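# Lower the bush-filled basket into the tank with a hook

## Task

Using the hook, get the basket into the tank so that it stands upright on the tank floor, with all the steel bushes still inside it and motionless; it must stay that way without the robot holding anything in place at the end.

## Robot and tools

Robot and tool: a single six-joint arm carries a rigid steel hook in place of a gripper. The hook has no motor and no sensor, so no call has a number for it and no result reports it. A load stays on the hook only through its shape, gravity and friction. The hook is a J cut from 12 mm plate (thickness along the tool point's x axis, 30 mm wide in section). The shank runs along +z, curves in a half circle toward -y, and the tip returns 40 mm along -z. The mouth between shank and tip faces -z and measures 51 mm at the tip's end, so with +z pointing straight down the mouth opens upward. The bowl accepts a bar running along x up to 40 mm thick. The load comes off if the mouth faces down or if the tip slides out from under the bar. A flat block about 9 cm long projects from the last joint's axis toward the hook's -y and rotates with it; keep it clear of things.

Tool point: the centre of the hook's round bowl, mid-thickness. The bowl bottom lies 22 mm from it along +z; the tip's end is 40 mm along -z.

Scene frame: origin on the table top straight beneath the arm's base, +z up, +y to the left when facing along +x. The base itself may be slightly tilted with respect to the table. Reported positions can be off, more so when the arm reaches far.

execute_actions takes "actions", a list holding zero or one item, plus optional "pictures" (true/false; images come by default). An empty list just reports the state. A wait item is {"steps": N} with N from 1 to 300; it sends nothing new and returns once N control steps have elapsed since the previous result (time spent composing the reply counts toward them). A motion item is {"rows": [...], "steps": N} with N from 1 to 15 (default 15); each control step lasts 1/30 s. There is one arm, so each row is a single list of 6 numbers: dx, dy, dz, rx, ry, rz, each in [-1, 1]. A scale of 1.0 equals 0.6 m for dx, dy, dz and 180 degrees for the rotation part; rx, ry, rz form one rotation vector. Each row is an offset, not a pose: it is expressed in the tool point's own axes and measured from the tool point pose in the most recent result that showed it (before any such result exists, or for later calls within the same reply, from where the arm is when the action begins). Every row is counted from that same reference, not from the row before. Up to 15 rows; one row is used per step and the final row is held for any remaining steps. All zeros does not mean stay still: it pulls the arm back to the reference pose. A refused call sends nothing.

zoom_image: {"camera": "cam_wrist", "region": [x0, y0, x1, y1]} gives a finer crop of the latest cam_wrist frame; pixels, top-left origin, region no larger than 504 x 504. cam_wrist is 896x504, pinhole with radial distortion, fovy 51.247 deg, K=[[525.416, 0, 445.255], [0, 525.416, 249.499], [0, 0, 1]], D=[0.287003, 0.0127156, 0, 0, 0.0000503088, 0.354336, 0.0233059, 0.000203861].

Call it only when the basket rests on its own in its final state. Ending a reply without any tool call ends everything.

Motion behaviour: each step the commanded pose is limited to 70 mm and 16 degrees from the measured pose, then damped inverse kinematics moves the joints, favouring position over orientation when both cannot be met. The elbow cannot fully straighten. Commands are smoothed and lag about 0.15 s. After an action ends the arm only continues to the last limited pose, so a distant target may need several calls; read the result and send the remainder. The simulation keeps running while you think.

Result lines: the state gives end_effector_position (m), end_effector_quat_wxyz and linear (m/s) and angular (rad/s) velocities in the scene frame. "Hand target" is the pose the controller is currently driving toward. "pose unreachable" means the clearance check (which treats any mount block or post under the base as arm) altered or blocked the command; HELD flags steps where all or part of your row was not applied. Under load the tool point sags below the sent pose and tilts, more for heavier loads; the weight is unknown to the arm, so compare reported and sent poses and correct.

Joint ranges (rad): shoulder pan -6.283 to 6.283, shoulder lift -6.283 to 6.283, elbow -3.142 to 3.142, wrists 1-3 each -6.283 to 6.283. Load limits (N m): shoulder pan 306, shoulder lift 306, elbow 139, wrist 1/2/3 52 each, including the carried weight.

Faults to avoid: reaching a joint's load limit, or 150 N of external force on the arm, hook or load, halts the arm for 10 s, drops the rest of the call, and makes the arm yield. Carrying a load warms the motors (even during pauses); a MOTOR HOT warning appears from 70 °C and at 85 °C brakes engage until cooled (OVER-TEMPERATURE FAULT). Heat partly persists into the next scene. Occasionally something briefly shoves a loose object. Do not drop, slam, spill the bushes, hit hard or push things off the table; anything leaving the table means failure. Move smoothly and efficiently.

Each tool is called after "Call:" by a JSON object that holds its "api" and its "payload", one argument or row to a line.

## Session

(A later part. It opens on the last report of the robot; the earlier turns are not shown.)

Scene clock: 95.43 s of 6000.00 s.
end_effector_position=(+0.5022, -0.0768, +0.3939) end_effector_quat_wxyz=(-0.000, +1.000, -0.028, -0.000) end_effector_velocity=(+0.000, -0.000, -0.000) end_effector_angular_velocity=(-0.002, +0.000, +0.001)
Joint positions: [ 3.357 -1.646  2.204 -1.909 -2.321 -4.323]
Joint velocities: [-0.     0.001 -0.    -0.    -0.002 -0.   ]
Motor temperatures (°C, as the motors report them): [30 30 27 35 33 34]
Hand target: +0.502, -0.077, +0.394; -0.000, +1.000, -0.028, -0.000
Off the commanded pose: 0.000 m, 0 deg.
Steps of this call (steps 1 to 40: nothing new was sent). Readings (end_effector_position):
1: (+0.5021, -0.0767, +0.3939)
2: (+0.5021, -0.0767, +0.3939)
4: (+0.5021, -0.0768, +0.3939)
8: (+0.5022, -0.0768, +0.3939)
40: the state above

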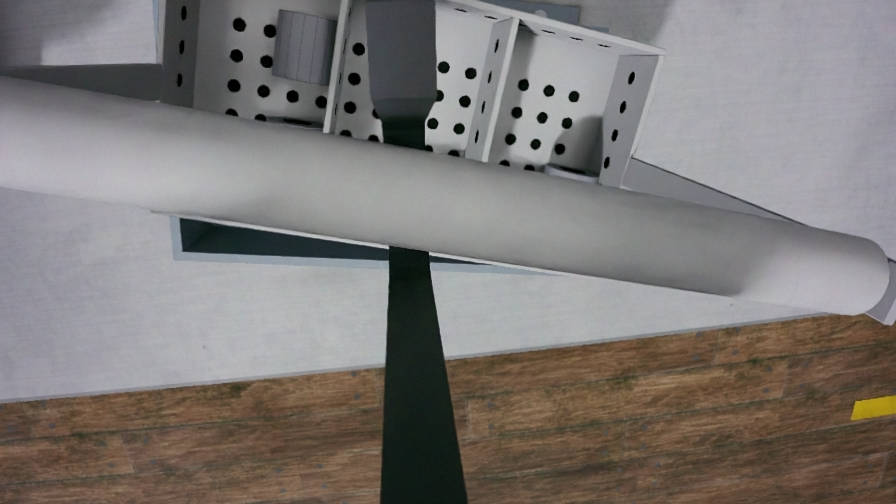

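Possibly pushed. Check again.

Call:
{"api": "execute_actions", "payload": {
  "actions": [
    {"steps":90}
  ]
}}

Call:
{"api": "execute_actions", "payload": {
  "actions": [
    {"steps":15}
  ]
}}

Scene clock: 98.43 s of 6000.00 s.
end_effector_position=(+0.5022, -0.0768, +0.3939) end_effector_quat_wxyz=(-0.000, +1.000, -0.028, -0.000) end_effector_velocity=(+0.000, -0.001, +0.000) end_effector_angular_velocity=(-0.000, +0.000, +0.000)
Joint positions: [ 3.357 -1.646  2.204 -1.909 -2.321 -4.323]
Joint velocities: [-0.001 -0.001 -0.     0.001 -0.    -0.001]
Motor temperatures (°C, as the motors report them): [30 30 27 35 33 34]
Hand target: +0.502, -0.077, +0.394; -0.000, +1.000, -0.028, -0.000
Off the commanded pose: 0.000 m, 0 deg.
Steps of this call (steps 1 to 90: nothing new was sent). Readings (end_effector_position):
1: (+0.5022, -0.0768, +0.3939)
2: (+0.5022, -0.0768, +0.3939)
4: (+0.5022, -0.0768, +0.3939)
8: (+0.5022, -0.0768, +0.3939)
90: the state above

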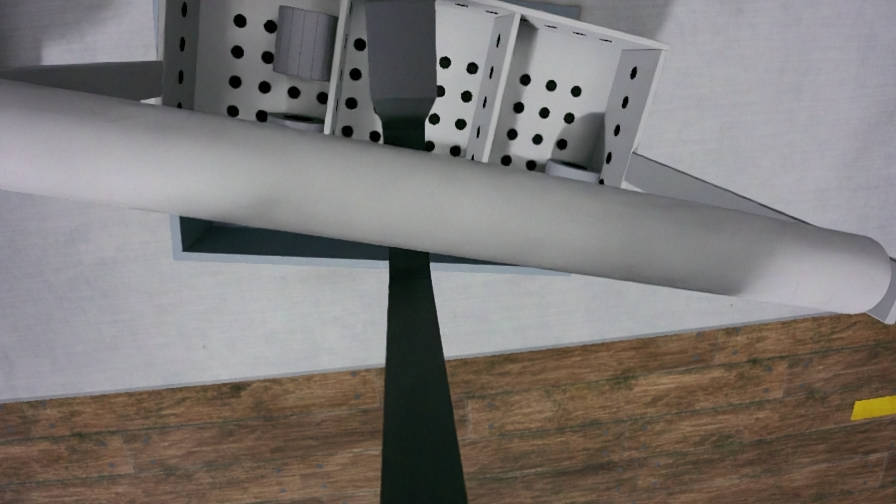

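Scene clock: 98.93 s of 6000.00 s.
end_effector_position=(+0.5022, -0.0768, +0.3939) end_effector_quat_wxyz=(-0.000, +1.000, -0.028, -0.000) end_effector_velocity=(+0.000, +0.001, +0.000) end_effector_angular_velocity=(+0.001, +0.000, -0.001)
Joint positions: [ 3.357 -1.646  2.204 -1.909 -2.321 -4.323]
Joint velocities: [ 0.     0.     0.    -0.001  0.001  0.001]
Motor temperatures (°C, as the motors report them): [30 30 27 35 33 34]
Hand target: +0.502, -0.077, +0.394; -0.000, +1.000, -0.028, -0.000
Off the commanded pose: 0.000 m, 0 deg.
Steps of this call (steps 1 to 15: nothing new was sent). Readings (end_effector_position):
1: (+0.5022, -0.0768, +0.3939)
2: (+0.5022, -0.0768, +0.3939)
4: (+0.5022, -0.0768, +0.3939)
8: (+0.5022, -0.0768, +0.3939)
15: the state above

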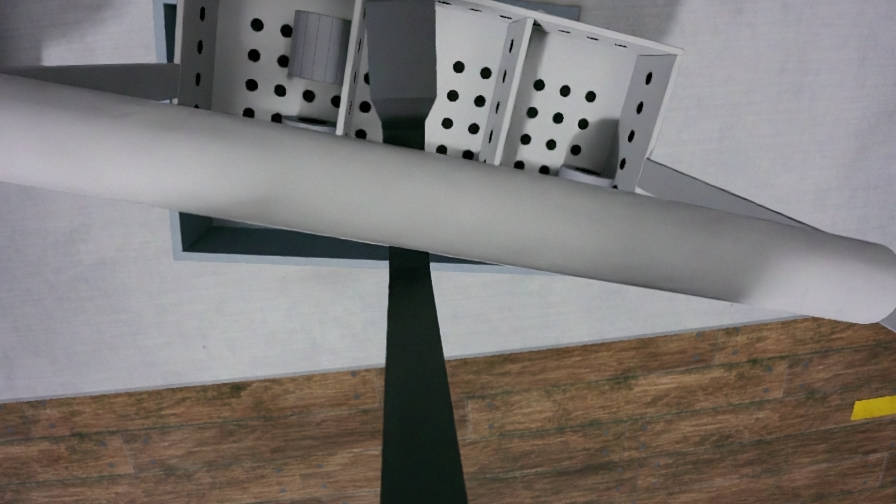

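Call:
{"api": "execute_actions", "payload": {
  "actions": [
    {"rows":[[0,0.001,0,0,0,-0.001],[0,0.002,0,0,0,-0.002],[0,0.003,0,0,0,-0.003],[0,0.004,0,0,0,-0.004],[0,0.005,0,0,0,-0.005],[0,0.006,0,0,0,-0.006],[0,0.007,0,0,0,-0.007],[0,0.008,0,0,0,-0.008],[0,0.009,0,0,0,-0.009],[0,0.01,0,0,0,-0.01],[0,0.011,0,0,0,-0.012],[0,0.012,0,0,0,-0.014],[0,0.013,0,0,0,-0.016],[0,0.014,0,0,0,-0.018],[0,0.015,0,0,0,-0.02]]}
  ],
  "pictures": false
}}

Call:
{"api": "execute_actions", "payload": {
  "actions": [
    {"rows":[[0,0.005,0,0,0,-0.009],[0,0.006,0,0,0,-0.011],[0,0.007,0,0,0,-0.013],[0,0.008,0,0,0,-0.015],[0,0.009,0,0,0,-0.017],[0,0.01,0,0,0,-0.019],[0,0.011,0,0,0,-0.021],[0,0.012,0,0,0,-0.023],[0,0.013,0,0,0,-0.025],[0,0.014,0,0,0,-0.027],[0,0.015,0,0,0,-0.028],[0,0.016,0,0,0,-0.029],[0,0.017,0,0,0,-0.03],[0,0.018,0,0,0,-0.031],[0,0.019,0,0,0,-0.032]]}
  ],
  "pictures": false
}}

Call:
{"api": "execute_actions", "payload": {
  "actions": [
    {"steps":60}
  ]
}}

Call:
{"api": "execute_actions", "payload": {
  "actions": [
    {"steps":15}
  ]
}}

Scene clock: 108.10 s of 6000.00 s.
end_effector_position=(+0.5018, -0.0834, +0.3939) end_effector_quat_wxyz=(-0.000, +1.000, -0.008, -0.000) end_effector_velocity=(-0.000, -0.019, -0.000) end_effector_angular_velocity=(-0.003, +0.001, +0.155)
Joint positions: [ 3.348 -1.653  2.202 -1.908 -2.323 -4.376]
Joint velocities: [-0.025 -0.016 -0.007  0.002 -0.008 -0.188]
Motor temperatures (°C, as the motors report them): [30 30 27 35 33 34]
Hand target: +0.502, -0.086, +0.394; +0.000, +1.000, +0.003, -0.000
Off the commanded pose: 0.002 m, 1 deg.
Steps of this call (steps 1 to 260: nothing new was sent; steps 261 to 275: all 15 steps of this action). Readings (end_effector_position):
261: (+0.5022, -0.0768, +0.3939)
262: (+0.5022, -0.0768, +0.3939)
264: (+0.5021, -0.0774, +0.3939)
268: (+0.5020, -0.0794, +0.3939)
275: the state above

Scene clock: 108.60 s of 6000.00 s.
end_effector_position=(+0.5016, -0.0924, +0.3939) end_effector_quat_wxyz=(+0.000, +0.999, +0.035, -0.001) end_effector_velocity=(-0.001, -0.018, +0.000) end_effector_angular_velocity=(+0.000, +0.000, +0.121)
Joint positions: [ 3.336 -1.659  2.198 -1.907 -2.326 -4.477]
Joint velocities: [-0.024 -0.018 -0.005  0.001 -0.005 -0.152]
Motor temperatures (°C, as the motors report them): [30 30 27 35 33 34]
Hand target: +0.502, -0.095, +0.394; +0.000, +0.999, +0.042, -0.000
Off the commanded pose: 0.002 m, 1 deg.
Steps of this call (steps 1 to 15: all 15 steps of this action). Readings (end_effector_position):
1: (+0.5018, -0.0840, +0.3939)
2: (+0.5018, -0.0846, +0.3940)
4: (+0.5018, -0.0858, +0.3940)
8: (+0.5017, -0.0882, +0.3939)
15: the state above

Scene clock: 110.60 s of 6000.00 s.
end_effector_position=(+0.5016, -0.0948, +0.3940) end_effector_quat_wxyz=(+0.000, +0.999, +0.042, -0.000) end_effector_velocity=(-0.000, -0.000, +0.000) end_effector_angular_velocity=(-0.001, +0.000, +0.001)
Joint positions: [ 3.332 -1.662  2.198 -1.908 -2.326 -4.496]
Joint velocities: [ 0.    -0.     0.     0.001 -0.001 -0.001]
Motor temperatures (°C, as the motors report them): [30 30 27 35 33 34]
Hand target: +0.502, -0.095, +0.394; +0.000, +0.999, +0.042, -0.000
Off the commanded pose: 0.000 m, 0 deg.
Steps of this call (steps 1 to 60: nothing new was sent). Readings (end_effector_position):
1: (+0.5016, -0.0930, +0.3939)
2: (+0.5016, -0.0935, +0.3939)
4: (+0.5016, -0.0940, +0.3939)
8: (+0.5016, -0.0945, +0.3939)
60: the state above

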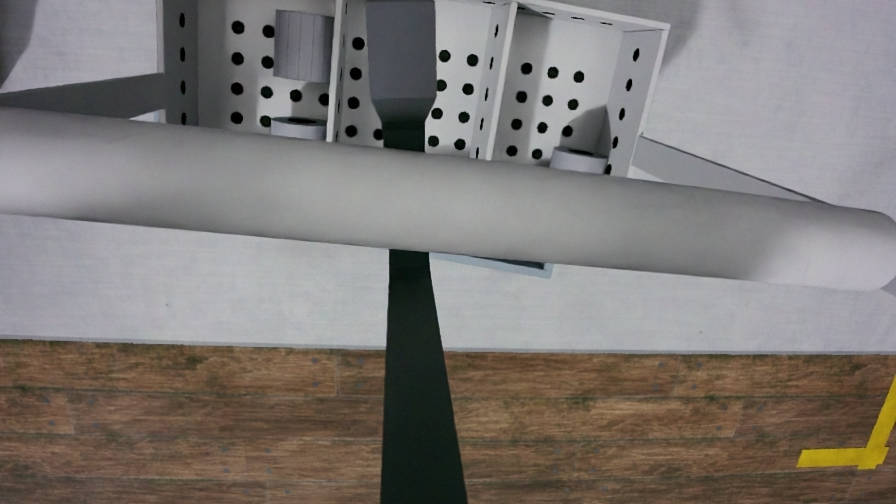

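Scene clock: 111.10 s of 6000.00 s.
end_effector_position=(+0.5016, -0.0948, +0.3940) end_effector_quat_wxyz=(+0.000, +0.999, +0.042, -0.000) end_effector_velocity=(-0.000, -0.000, -0.001) end_effector_angular_velocity=(+0.000, +0.002, -0.001)
Joint positions: [ 3.332 -1.662  2.198 -1.908 -2.326 -4.496]
Joint velocities: [-0.002 -0.     0.     0.     0.001 -0.001]
Motor temperatures (°C, as the motors report them): [30 30 27 35 33 34]
Hand target: +0.502, -0.095, +0.394; +0.000, +0.999, +0.042, -0.000
Off the commanded pose: 0.000 m, 0 deg.
Steps of this call (steps 1 to 15: nothing new was sent). Readings (end_effector_position):
1: (+0.5016, -0.0948, +0.3940)
2: (+0.5016, -0.0948, +0.3940)
4: (+0.5016, -0.0948, +0.3940)
8: (+0.5016, -0.0948, +0.3940)
15: the state above

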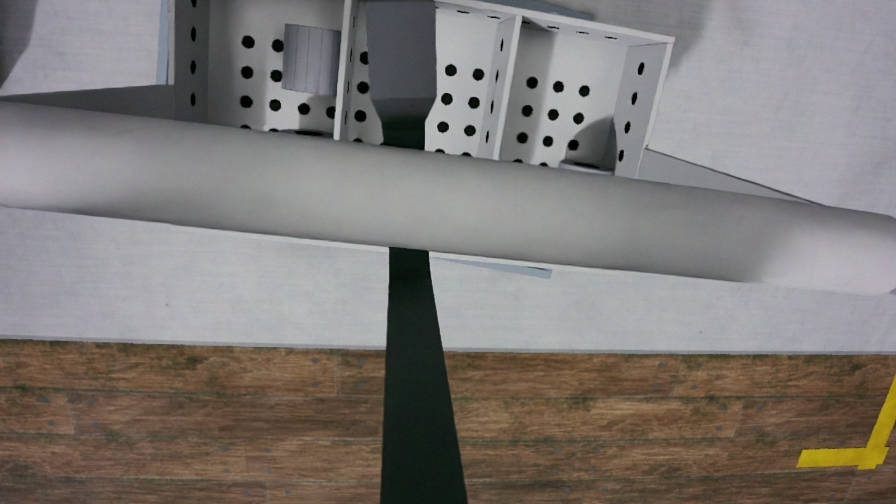

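Call:
{"api": "execute_actions", "payload": {
  "actions": [
    {"rows":[[-0.001,0,0,0,0,0.0005],[-0.003,0,0,0,0,0.001],[-0.004,-0.001,0,0,0,0.0015],[-0.006,-0.001,0,0,0,0.002],[-0.007,-0.001,0,0,0,0.0025],[-0.008,-0.002,0,0,0,0.003],[-0.01,-0.002,0,0,0,0.0035],[-0.011,-0.002,0,0,0,0.004],[-0.013,-0.003,0,0,0,0.0045],[-0.014,-0.003,0,0,0,0.005],[-0.015,-0.003,0,0,0,0.0055],[-0.017,-0.004,0,0,0,0.006],[-0.018,-0.004,0,0,0,0.0065],[-0.02,-0.004,0,0,0,0.007],[-0.021,-0.005,0,0,0,0.0075]]}
  ],
  "pictures": false
}}

Call:
{"api": "execute_actions", "payload": {
  "actions": [
    {"rows":[[-0.007,-0.001,0,0,0,0.0025],[-0.008,-0.002,0,0,0,0.003],[-0.01,-0.002,0,0,0,0.0035],[-0.011,-0.002,0,0,0,0.004],[-0.013,-0.003,0,0,0,0.0045],[-0.014,-0.003,0,0,0,0.005],[-0.015,-0.003,0,0,0,0.0055],[-0.017,-0.004,0,0,0,0.006],[-0.018,-0.004,0,0,0,0.0065],[-0.02,-0.004,0,0,0,0.007],[-0.021,-0.005,0,0,0,0.0075],[-0.022,-0.005,0,0,0,0.008],[-0.024,-0.005,0,0,0,0.0085],[-0.025,-0.006,0,0,0,0.009],[-0.027,-0.006,0,0,0,0.0095]]}
  ],
  "pictures": false
}}

Call:
{"api": "execute_actions", "payload": {
  "actions": [
    {"steps":40}
  ]
}}

Call:
{"api": "execute_actions", "payload": {
  "actions": [
    {"rows":[[0,0,0.004,0,0,0],[0,0,0.008,0,0,0],[0,0,0.012,0,0,0],[0,0,0.016,0,0,0],[0,0,0.02,0,0,0],[0,0,0.024,0,0,0],[0,0,0.028,0,0,0],[0,0,0.032,0,0,0],[0,0,0.036,0,0,0],[0,0,0.04,0,0,0],[0,0,0.044,0,0,0],[0,0,0.048,0,0,0],[0,0,0.052,0,0,0],[0,0,0.056,0,0,0],[0,0,0.06,0,0,0]]}
  ],
  "pictures": false
}}

Call:
{"api": "execute_actions", "payload": {
  "actions": [
    {"steps":20}
  ]
}}

Scene clock: 123.17 s of 6000.00 s.
end_effector_position=(+0.4921, -0.0936, +0.3939) end_effector_quat_wxyz=(+0.000, +0.999, +0.034, -0.000) end_effector_velocity=(-0.025, +0.003, -0.000) end_effector_angular_velocity=(-0.003, -0.001, -0.044)
Joint positions: [ 3.338 -1.676  2.211 -1.902 -2.325 -4.472]
Joint velocities: [ 0.016 -0.038  0.036  0.017  0.     0.066]
Motor temperatures (°C, as the motors report them): [30 30 27 35 33 34]
Hand target: +0.489, -0.093, +0.394; +0.000, +1.000, +0.031, -0.000
Off the commanded pose: 0.003 m, 0 deg.
Steps of this call (steps 1 to 347: nothing new was sent; steps 348 to 362: all 15 steps of this action). Readings (end_effector_position):
348: (+0.5016, -0.0948, +0.3940)
349: (+0.5016, -0.0949, +0.3940)
351: (+0.5009, -0.0950, +0.3941)
355: (+0.4979, -0.0944, +0.3939)
362: the state above

Scene clock: 123.67 s of 6000.00 s.
end_effector_position=(+0.4794, -0.0916, +0.3939) end_effector_quat_wxyz=(+0.000, +1.000, +0.022, -0.000) end_effector_velocity=(-0.026, +0.005, -0.001) end_effector_angular_velocity=(+0.001, +0.002, -0.046)
Joint positions: [ 3.346 -1.695  2.229 -1.893 -2.324 -4.437]
Joint velocities: [ 0.016 -0.038  0.036  0.019  0.006  0.069]
Motor temperatures (°C, as the motors report them): [30 30 27 35 33 34]
Hand target: +0.476, -0.091, +0.394; +0.000, +1.000, +0.019, -0.000
Off the commanded pose: 0.004 m, 0 deg.
Steps of this call (steps 1 to 15: all 15 steps of this action). Readings (end_effector_position):
1: (+0.4913, -0.0934, +0.3939)
2: (+0.4904, -0.0933, +0.3939)
4: (+0.4887, -0.0931, +0.3939)
8: (+0.4853, -0.0926, +0.3939)
15: the state above

Scene clock: 125.00 s of 6000.00 s.
end_effector_position=(+0.4758, -0.0911, +0.3939) end_effector_quat_wxyz=(+0.000, +1.000, +0.019, -0.000) end_effector_velocity=(+0.000, +0.000, +0.001) end_effector_angular_velocity=(+0.000, -0.002, -0.002)
Joint positions: [ 3.348 -1.701  2.234 -1.89  -2.323 -4.428]
Joint velocities: [ 0.001 -0.001  0.    -0.001 -0.     0.001]
Motor temperatures (°C, as the motors report them): [30 30 27 35 33 34]
Hand target: +0.476, -0.091, +0.394; +0.000, +1.000, +0.019, -0.000
Off the commanded pose: 0.000 m, 0 deg.
Steps of this call (steps 1 to 40: nothing new was sent). Readings (end_effector_position):
1: (+0.4785, -0.0914, +0.3939)
2: (+0.4778, -0.0913, +0.3939)
4: (+0.4769, -0.0912, +0.3939)
8: (+0.4761, -0.0911, +0.3939)
40: the state above

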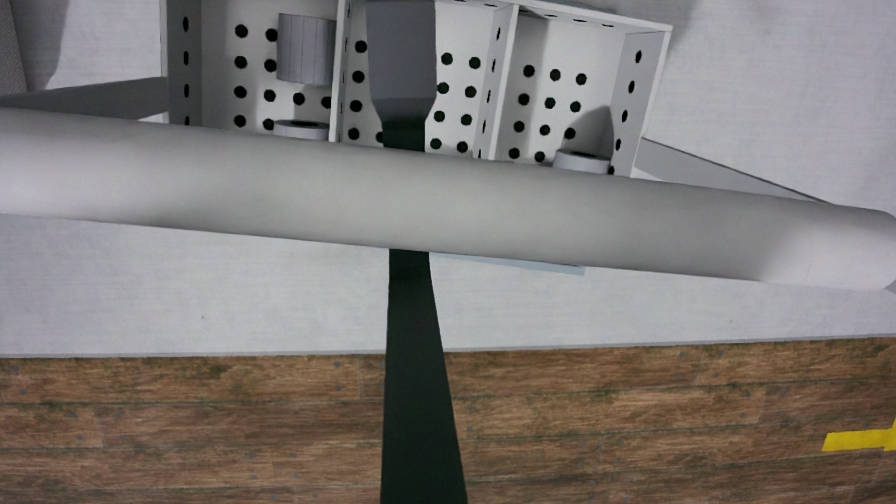

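Scene clock: 125.50 s of 6000.00 s.
end_effector_position=(+0.4755, -0.0911, +0.3674) end_effector_quat_wxyz=(+0.000, +1.000, +0.019, -0.001) end_effector_velocity=(-0.000, -0.000, -0.070) end_effector_angular_velocity=(-0.001, +0.003, -0.000)
Joint positions: [ 3.314 -1.695  2.275 -1.968 -2.33  -4.473]
Joint velocities: [-0.093  0.022  0.107 -0.211 -0.017 -0.123]
Motor temperatures (°C, as the motors report them): [30 30 27 35 33 34]
Hand target: +0.475, -0.091, +0.358; +0.000, +1.000, +0.019, -0.001
Off the commanded pose: 0.010 m, 0 deg.
Steps of this call (steps 1 to 15: all 15 steps of this action). Readings (end_effector_position):
1: (+0.4757, -0.0910, +0.3938)
2: (+0.4756, -0.0909, +0.3933)
4: (+0.4756, -0.0909, +0.3909)
8: (+0.4756, -0.0910, +0.3833)
15: the state above

Scene clock: 126.17 s of 6000.00 s.
end_effector_position=(+0.4754, -0.0911, +0.3583) end_effector_quat_wxyz=(+0.000, +1.000, +0.019, -0.001) end_effector_velocity=(+0.000, -0.000, -0.000) end_effector_angular_velocity=(-0.000, +0.001, -0.001)
Joint positions: [ 3.302 -1.692  2.289 -1.997 -2.332 -4.49 ]
Joint velocities: [-0.001  0.     0.    -0.    -0.     0.001]
Motor temperatures (°C, as the motors report them): [30 30 27 35 33 34]
Hand target: +0.475, -0.091, +0.358; +0.000, +1.000, +0.019, -0.001
Off the commanded pose: 0.001 m, 0 deg.
Steps of this call (steps 1 to 20: nothing new was sent). Readings (end_effector_position):
1: (+0.4755, -0.0911, +0.3652)
2: (+0.4754, -0.0910, +0.3634)
4: (+0.4755, -0.0911, +0.3612)
8: (+0.4754, -0.0911, +0.3592)
20: the state above

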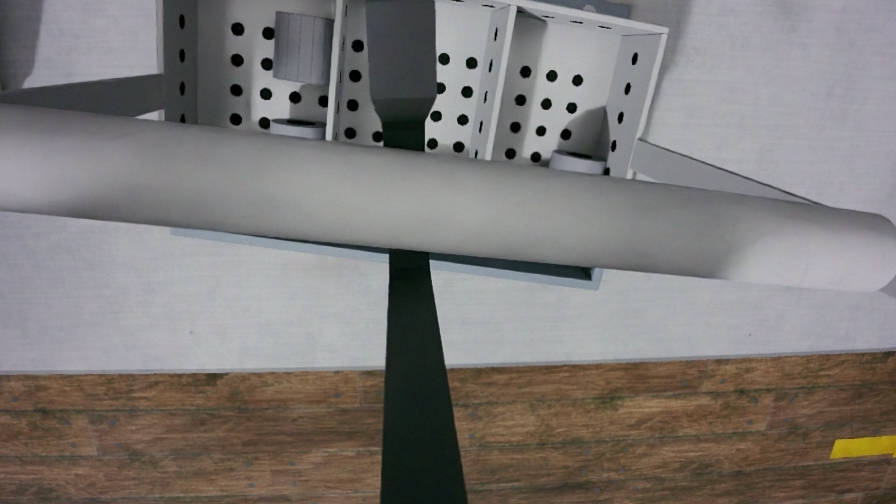

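Call:
{"api": "execute_actions", "payload": {
  "actions": [
    {"rows":[[0,0.001,0.005,0,0,0],[0,0.002,0.01,0,0,0],[0,0.003,0.015,0,0,0],[0,0.004,0.02,0,0,0],[0,0.005,0.025,0,0,0],[0,0.006,0.03,0,0,0],[0,0.007,0.035,0,0,0],[0,0.008,0.04,0,0,0],[0,0.008,0.045,0,0,0],[0,0.008,0.05,0,0,0],[0,0.008,0.055,0,0,0],[0,0.008,0.06,0,0,0],[0,0.008,0.065,0,0,0],[0,0.008,0.07,0,0,0],[0,0.008,0.075,0,0,0]]}
  ],
  "pictures": false
}}

Call:
{"api": "execute_actions", "payload": {
  "actions": [
    {"steps":20}
  ]
}}

Scene clock: 130.47 s of 6000.00 s.
end_effector_position=(+0.4751, -0.0956, +0.3252) end_effector_quat_wxyz=(+0.001, +1.000, +0.018, -0.001) end_effector_velocity=(-0.000, -0.004, -0.086) end_effector_angular_velocity=(-0.000, +0.001, -0.003)
Joint positions: [ 3.251 -1.683  2.338 -2.101 -2.34  -4.558]
Joint velocities: [-0.124  0.043  0.124 -0.285 -0.016 -0.167]
Motor temperatures (°C, as the motors report them): [30 30 27 35 33 34]
Hand target: +0.475, -0.096, +0.314; +0.001, +1.000, +0.018, -0.002
Off the commanded pose: 0.012 m, 0 deg.
Steps of this call (steps 1 to 114: nothing new was sent; steps 115 to 129: all 15 steps of this action). Readings (end_effector_position):
115: (+0.4754, -0.0911, +0.3581)
116: (+0.4755, -0.0913, +0.3574)
118: (+0.4753, -0.0919, +0.3542)
122: (+0.4753, -0.0938, +0.3450)
129: the state above

Scene clock: 131.13 s of 6000.00 s.
end_effector_position=(+0.4749, -0.0960, +0.3138) end_effector_quat_wxyz=(+0.001, +1.000, +0.018, -0.002) end_effector_velocity=(-0.000, -0.000, -0.000) end_effector_angular_velocity=(+0.001, +0.000, -0.001)
Joint positions: [ 3.234 -1.677  2.354 -2.138 -2.343 -4.58 ]
Joint velocities: [-0.001 -0.001  0.    -0.001  0.    -0.   ]
Motor temperatures (°C, as the motors report them): [30 30 27 35 33 34]
Hand target: +0.475, -0.096, +0.314; +0.001, +1.000, +0.018, -0.002
Off the commanded pose: 0.001 m, 0 deg.
Steps of this call (steps 1 to 20: nothing new was sent). Readings (end_effector_position):
1: (+0.4751, -0.0957, +0.3224)
2: (+0.4750, -0.0957, +0.3202)
4: (+0.4750, -0.0959, +0.3175)
8: (+0.4749, -0.0960, +0.3150)
20: the state above

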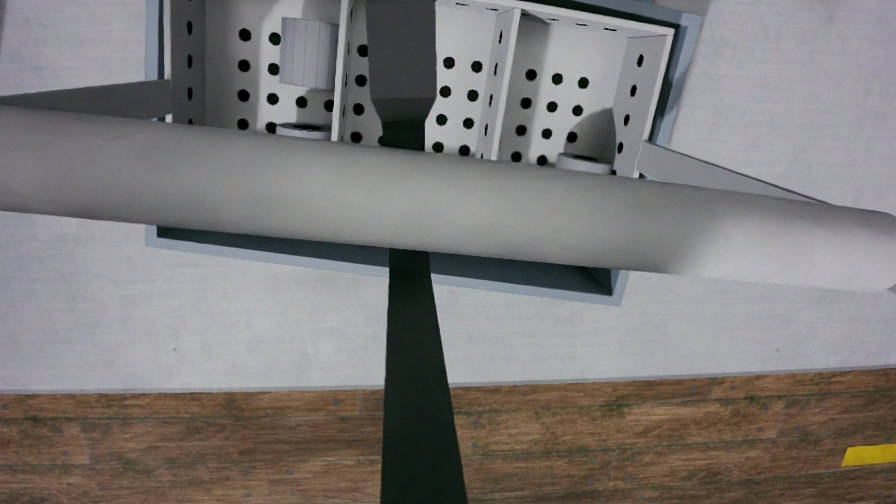

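Call:
{"api": "execute_actions", "payload": {
  "actions": [
    {"rows":[[0,0,0.006,0,0,0],[0,0,0.012,0,0,0],[0,0,0.018,0,0,0],[0,0,0.024,0,0,0],[0,0,0.03,0,0,0],[0,0,0.035,0,0,0],[0,0,0.04,0,0,0],[0,0,0.044,0,0,0],[0,0,0.048,0,0,0],[0,0,0.051,0,0,0],[0,0,0.054,0,0,0],[0,0,0.057,0,0,0],[0,0,0.06,0,0,0],[0,0,0.063,0,0,0],[0,0,0.066,0,0,0]]}
  ],
  "pictures": false
}}

Call:
{"api": "execute_actions", "payload": {
  "actions": [
    {"rows":[[0,0,0.015,0,0,0],[0,0,0.018,0,0,0],[0,0,0.021,0,0,0],[0,0,0.024,0,0,0],[0,0,0.027,0,0,0],[0,0,0.03,0,0,0],[0,0,0.033,0,0,0],[0,0,0.036,0,0,0],[0,0,0.039,0,0,0],[0,0,0.042,0,0,0],[0,0,0.045,0,0,0],[0,0,0.048,0,0,0],[0,0,0.051,0,0,0],[0,0,0.054,0,0,0],[0,0,0.057,0,0,0]]}
  ]
}}

Call:
{"api": "execute_actions", "payload": {
  "actions": [
    {"rows":[[0,0,0.03,0,0,0],[0,0,0.05,0,0,0.01],[0,0,0.07,0,0,0.03],[0,0,0.09,0,0,0.04],[0,0,0.105,0,0,0.05]]}
  ]
}}

Scene clock: 136.93 s of 6000.00 s.
end_effector_position=(+0.4745, -0.0961, +0.2822) end_effector_quat_wxyz=(+0.001, +1.000, +0.018, -0.002) end_effector_velocity=(+0.000, +0.000, -0.058) end_effector_angular_velocity=(+0.001, -0.003, -0.001)
Joint positions: [ 3.19  -1.653  2.397 -2.247 -2.347 -4.641]
Joint velocities: [-0.083  0.05   0.078 -0.213 -0.005 -0.117]
Motor temperatures (°C, as the motors report them): [30 30 27 35 33 34]
Hand target: +0.474, -0.096, +0.275; +0.001, +1.000, +0.018, -0.002
Off the commanded pose: 0.008 m, 0 deg.
Steps of this call (steps 1 to 159: nothing new was sent; steps 160 to 174: all 15 steps of this action). Readings (end_effector_position):
160: (+0.4749, -0.0960, +0.3137)
161: (+0.4750, -0.0961, +0.3128)
163: (+0.4748, -0.0960, +0.3091)
167: (+0.4745, -0.0961, +0.2984)
174: the state above

Scene clock: 137.43 s of 6000.00 s.
end_effector_position=(+0.4742, -0.0962, +0.2554) end_effector_quat_wxyz=(+0.001, +1.000, +0.018, -0.002) end_effector_velocity=(-0.001, +0.001, -0.053) end_effector_angular_velocity=(+0.002, +0.001, +0.000)
Joint positions: [ 3.151 -1.627  2.432 -2.345 -2.349 -4.695]
Joint velocities: [-0.077  0.058  0.066 -0.199 -0.001 -0.108]
Motor temperatures (°C, as the motors report them): [30 30 27 35 33 34]
Hand target: +0.474, -0.096, +0.248; +0.001, +1.000, +0.018, -0.002
Off the commanded pose: 0.007 m, 0 deg.
Steps of this call (steps 1 to 15: all 15 steps of this action). Readings (end_effector_position):
1: (+0.4745, -0.0961, +0.2803)
2: (+0.4744, -0.0961, +0.2786)
4: (+0.4744, -0.0961, +0.2750)
8: (+0.4743, -0.0961, +0.2679)
15: the state above

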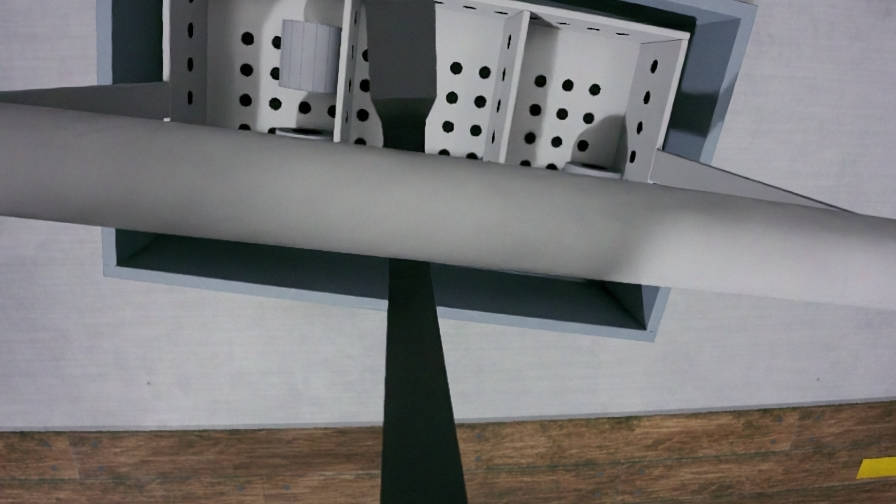

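Scene clock: 137.93 s of 6000.00 s.
end_effector_position=(+0.4734, -0.0965, +0.1951) end_effector_quat_wxyz=(+0.002, +0.998, -0.057, -0.003) end_effector_velocity=(+0.003, +0.001, -0.021) end_effector_angular_velocity=(+0.003, -0.018, -0.051)
Joint positions: [ 3.061 -1.554  2.508 -2.579 -2.348 -4.668]
Joint velocities: [-0.031  0.035  0.03  -0.121  0.006 -0.01 ]
Motor temperatures (°C, as the motors report them): [30 30 27 35 33 34]
Hand target: +0.474, -0.096, +0.193; +0.002, +0.998, -0.060, -0.002
Off the commanded pose: 0.003 m, 0 deg.
Steps of this call (steps 1 to 15: all 15 steps of this action). Readings (end_effector_position):
1: (+0.4742, -0.0962, +0.2532)
2: (+0.4742, -0.0963, +0.2493)
4: (+0.4732, -0.0964, +0.2362)
8: (+0.4720, -0.0968, +0.2093)
15: the state above

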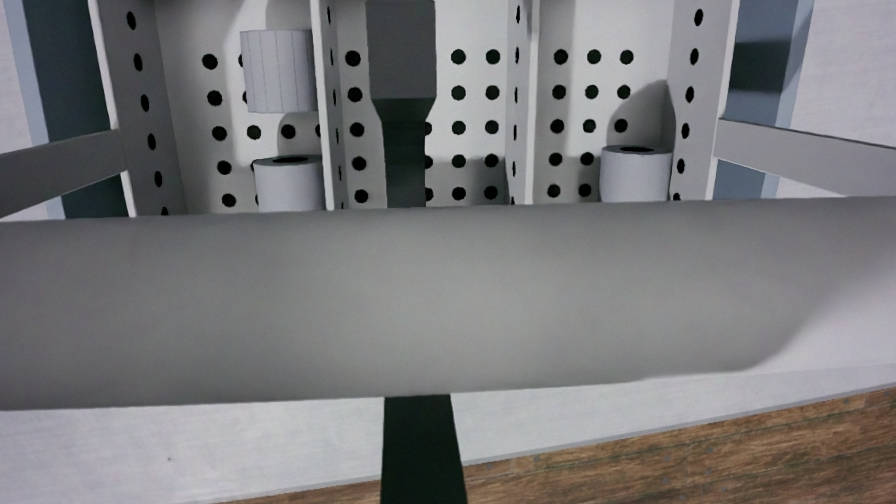

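Call:
{"api": "execute_actions", "payload": {
  "actions": [
    {"rows":[[0,0,0.016,0,0,0],[0,0.01,0.016,0,0,0],[0,0.03,0.016,0,0,0],[0,0.05,0.016,0,0,0],[0,0.07,0.016,0,0,0],[0,0.09,0.016,0,0,0],[0,0.11,0.016,0,0,0],[0,0.13,0.016,0,0,0],[0,0.15,0.016,0,0,0],[0,0.17,0.016,0,0,0]]}
  ],
  "pictures": false
}}

Call:
{"api": "execute_actions", "payload": {
  "actions": [
    {"rows":[[0,0.02,0,0,0,0],[0,0.02,-0.02,0,0,0],[0,0.02,-0.05,0,0,0],[0,0.02,-0.1,0,0,0],[0,0.02,-0.3,0,0,0]]}
  ],
  "pictures": false
}}

Call:
{"api": "execute_actions", "payload": {
  "actions": [
    {"steps":30}
  ]
}}

Call:
{"api": "execute_actions", "payload": {
  "actions": [
    {"steps":30}
  ]
}}

Scene clock: 143.33 s of 6000.00 s.
end_effector_position=(+0.4631, -0.1856, +0.1858) end_effector_quat_wxyz=(+0.004, +0.998, -0.058, -0.005) end_effector_velocity=(-0.011, -0.099, +0.001) end_effector_angular_velocity=(+0.016, -0.015, +0.006)
Joint positions: [ 2.903 -1.681  2.519 -2.612 -2.332 -4.882]
Joint velocities: [-0.176 -0.159 -0.006 -0.013  0.055 -0.254]
Motor temperatures (°C, as the motors report them): [30 30 27 35 33 34]
Hand target: +0.462, -0.197, +0.186; +0.003, +0.998, -0.057, -0.004
Off the commanded pose: 0.012 m, 0 deg.
Steps of this call (steps 1 to 100: nothing new was sent; then 1.57 s passed at rest; steps 101 to 115: all 15 steps of this action). Readings (end_effector_position):
101: (+0.4737, -0.0964, +0.1923)
102: (+0.4737, -0.0967, +0.1908)
104: (+0.4726, -0.1025, +0.1883)
108: (+0.4694, -0.1332, +0.1864)
115: the state above

Scene clock: 143.83 s of 6000.00 s.
end_effector_position=(+0.4651, -0.1977, +0.3313) end_effector_quat_wxyz=(+0.001, +0.998, -0.055, +0.012) end_effector_velocity=(-0.009, +0.000, +0.259) end_effector_angular_velocity=(+0.009, +0.072, -0.003)
Joint positions: [ 3.111 -1.854  2.352 -2.118 -2.35  -4.632]
Joint velocities: [ 0.403 -0.11  -0.417  1.026 -0.013  0.64 ]
Motor temperatures (°C, as the motors report them): [30 30 27 35 33 34]
Hand target: +0.463, -0.198, +0.363; +0.002, +0.998, -0.056, +0.006
Off the commanded pose: 0.035 m, 2 deg.
Steps of this call (steps 1 to 15: all 15 steps of this action). Readings (end_effector_position):
1: (+0.4628, -0.1885, +0.1858)
2: (+0.4627, -0.1907, +0.1863)
4: (+0.4625, -0.1934, +0.1963)
8: (+0.4644, -0.1954, +0.2455)
15: the state above

Scene clock: 144.83 s of 6000.00 s.
end_effector_position=(+0.4625, -0.1982, +0.3632) end_effector_quat_wxyz=(+0.002, +0.998, -0.056, +0.006) end_effector_velocity=(+0.000, +0.000, +0.000) end_effector_angular_velocity=(+0.000, +0.000, +0.001)
Joint positions: [ 3.16  -1.865  2.299 -1.988 -2.352 -4.55 ]
Joint velocities: [-0.     0.    -0.     0.     0.    -0.001]
Motor temperatures (°C, as the motors report them): [30 30 27 35 33 34]
Hand target: +0.463, -0.198, +0.363; +0.002, +0.998, -0.056, +0.006
Off the commanded pose: 0.003 m, 1 deg.
Steps of this call (steps 1 to 30: nothing new was sent). Readings (end_effector_position):
1: (+0.4648, -0.1976, +0.3390)
2: (+0.4644, -0.1976, +0.3448)
4: (+0.4637, -0.1978, +0.3526)
8: (+0.4629, -0.1980, +0.3597)
30: the state above

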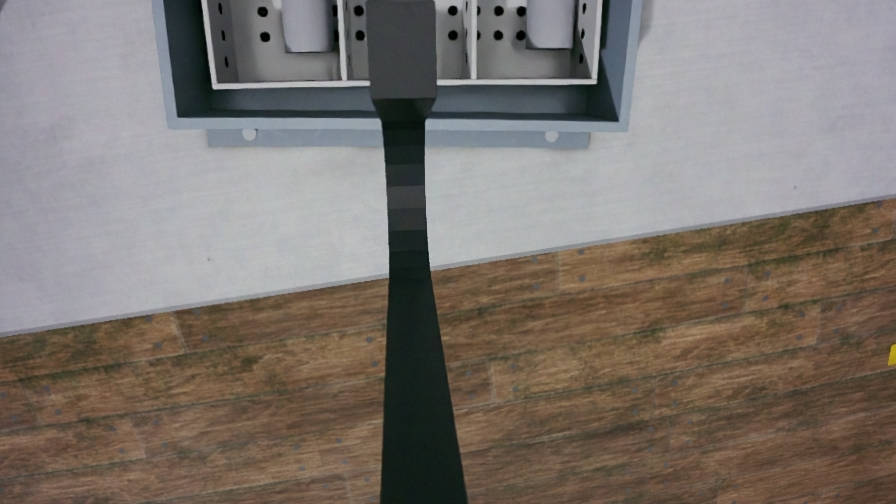

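Scene clock: 145.83 s of 6000.00 s.
end_effector_position=(+0.4625, -0.1982, +0.3632) end_effector_quat_wxyz=(+0.002, +0.998, -0.056, +0.006) end_effector_velocity=(+0.000, +0.001, -0.000) end_effector_angular_velocity=(-0.000, +0.000, +0.002)
Joint positions: [ 3.16  -1.865  2.299 -1.988 -2.352 -4.55 ]
Joint velocities: [ 0.001  0.002 -0.    -0.    -0.    -0.001]
Motor temperatures (°C, as the motors report them): [30 30 27 35 33 34]
Hand target: +0.463, -0.198, +0.363; +0.002, +0.998, -0.056, +0.006
Off the commanded pose: 0.003 m, 1 deg.
Steps of this call (steps 1 to 30: nothing new was sent). Readings (end_effector_position):
1: (+0.4625, -0.1982, +0.3632)
2: (+0.4625, -0.1982, +0.3632)
4: (+0.4625, -0.1982, +0.3632)
8: (+0.4625, -0.1982, +0.3632)
30: the state above

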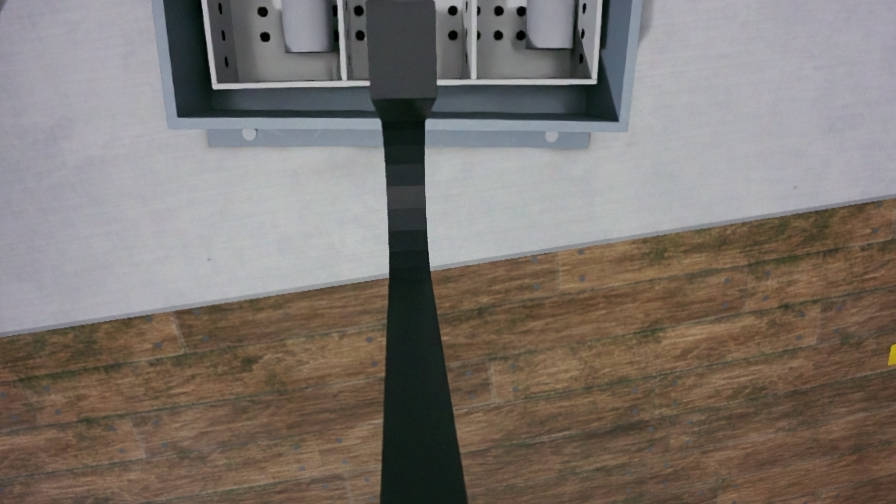

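Call:
{"api": "finished_scene", "payload": {
  "scene": 2
}}

The scene is finished: the task was done.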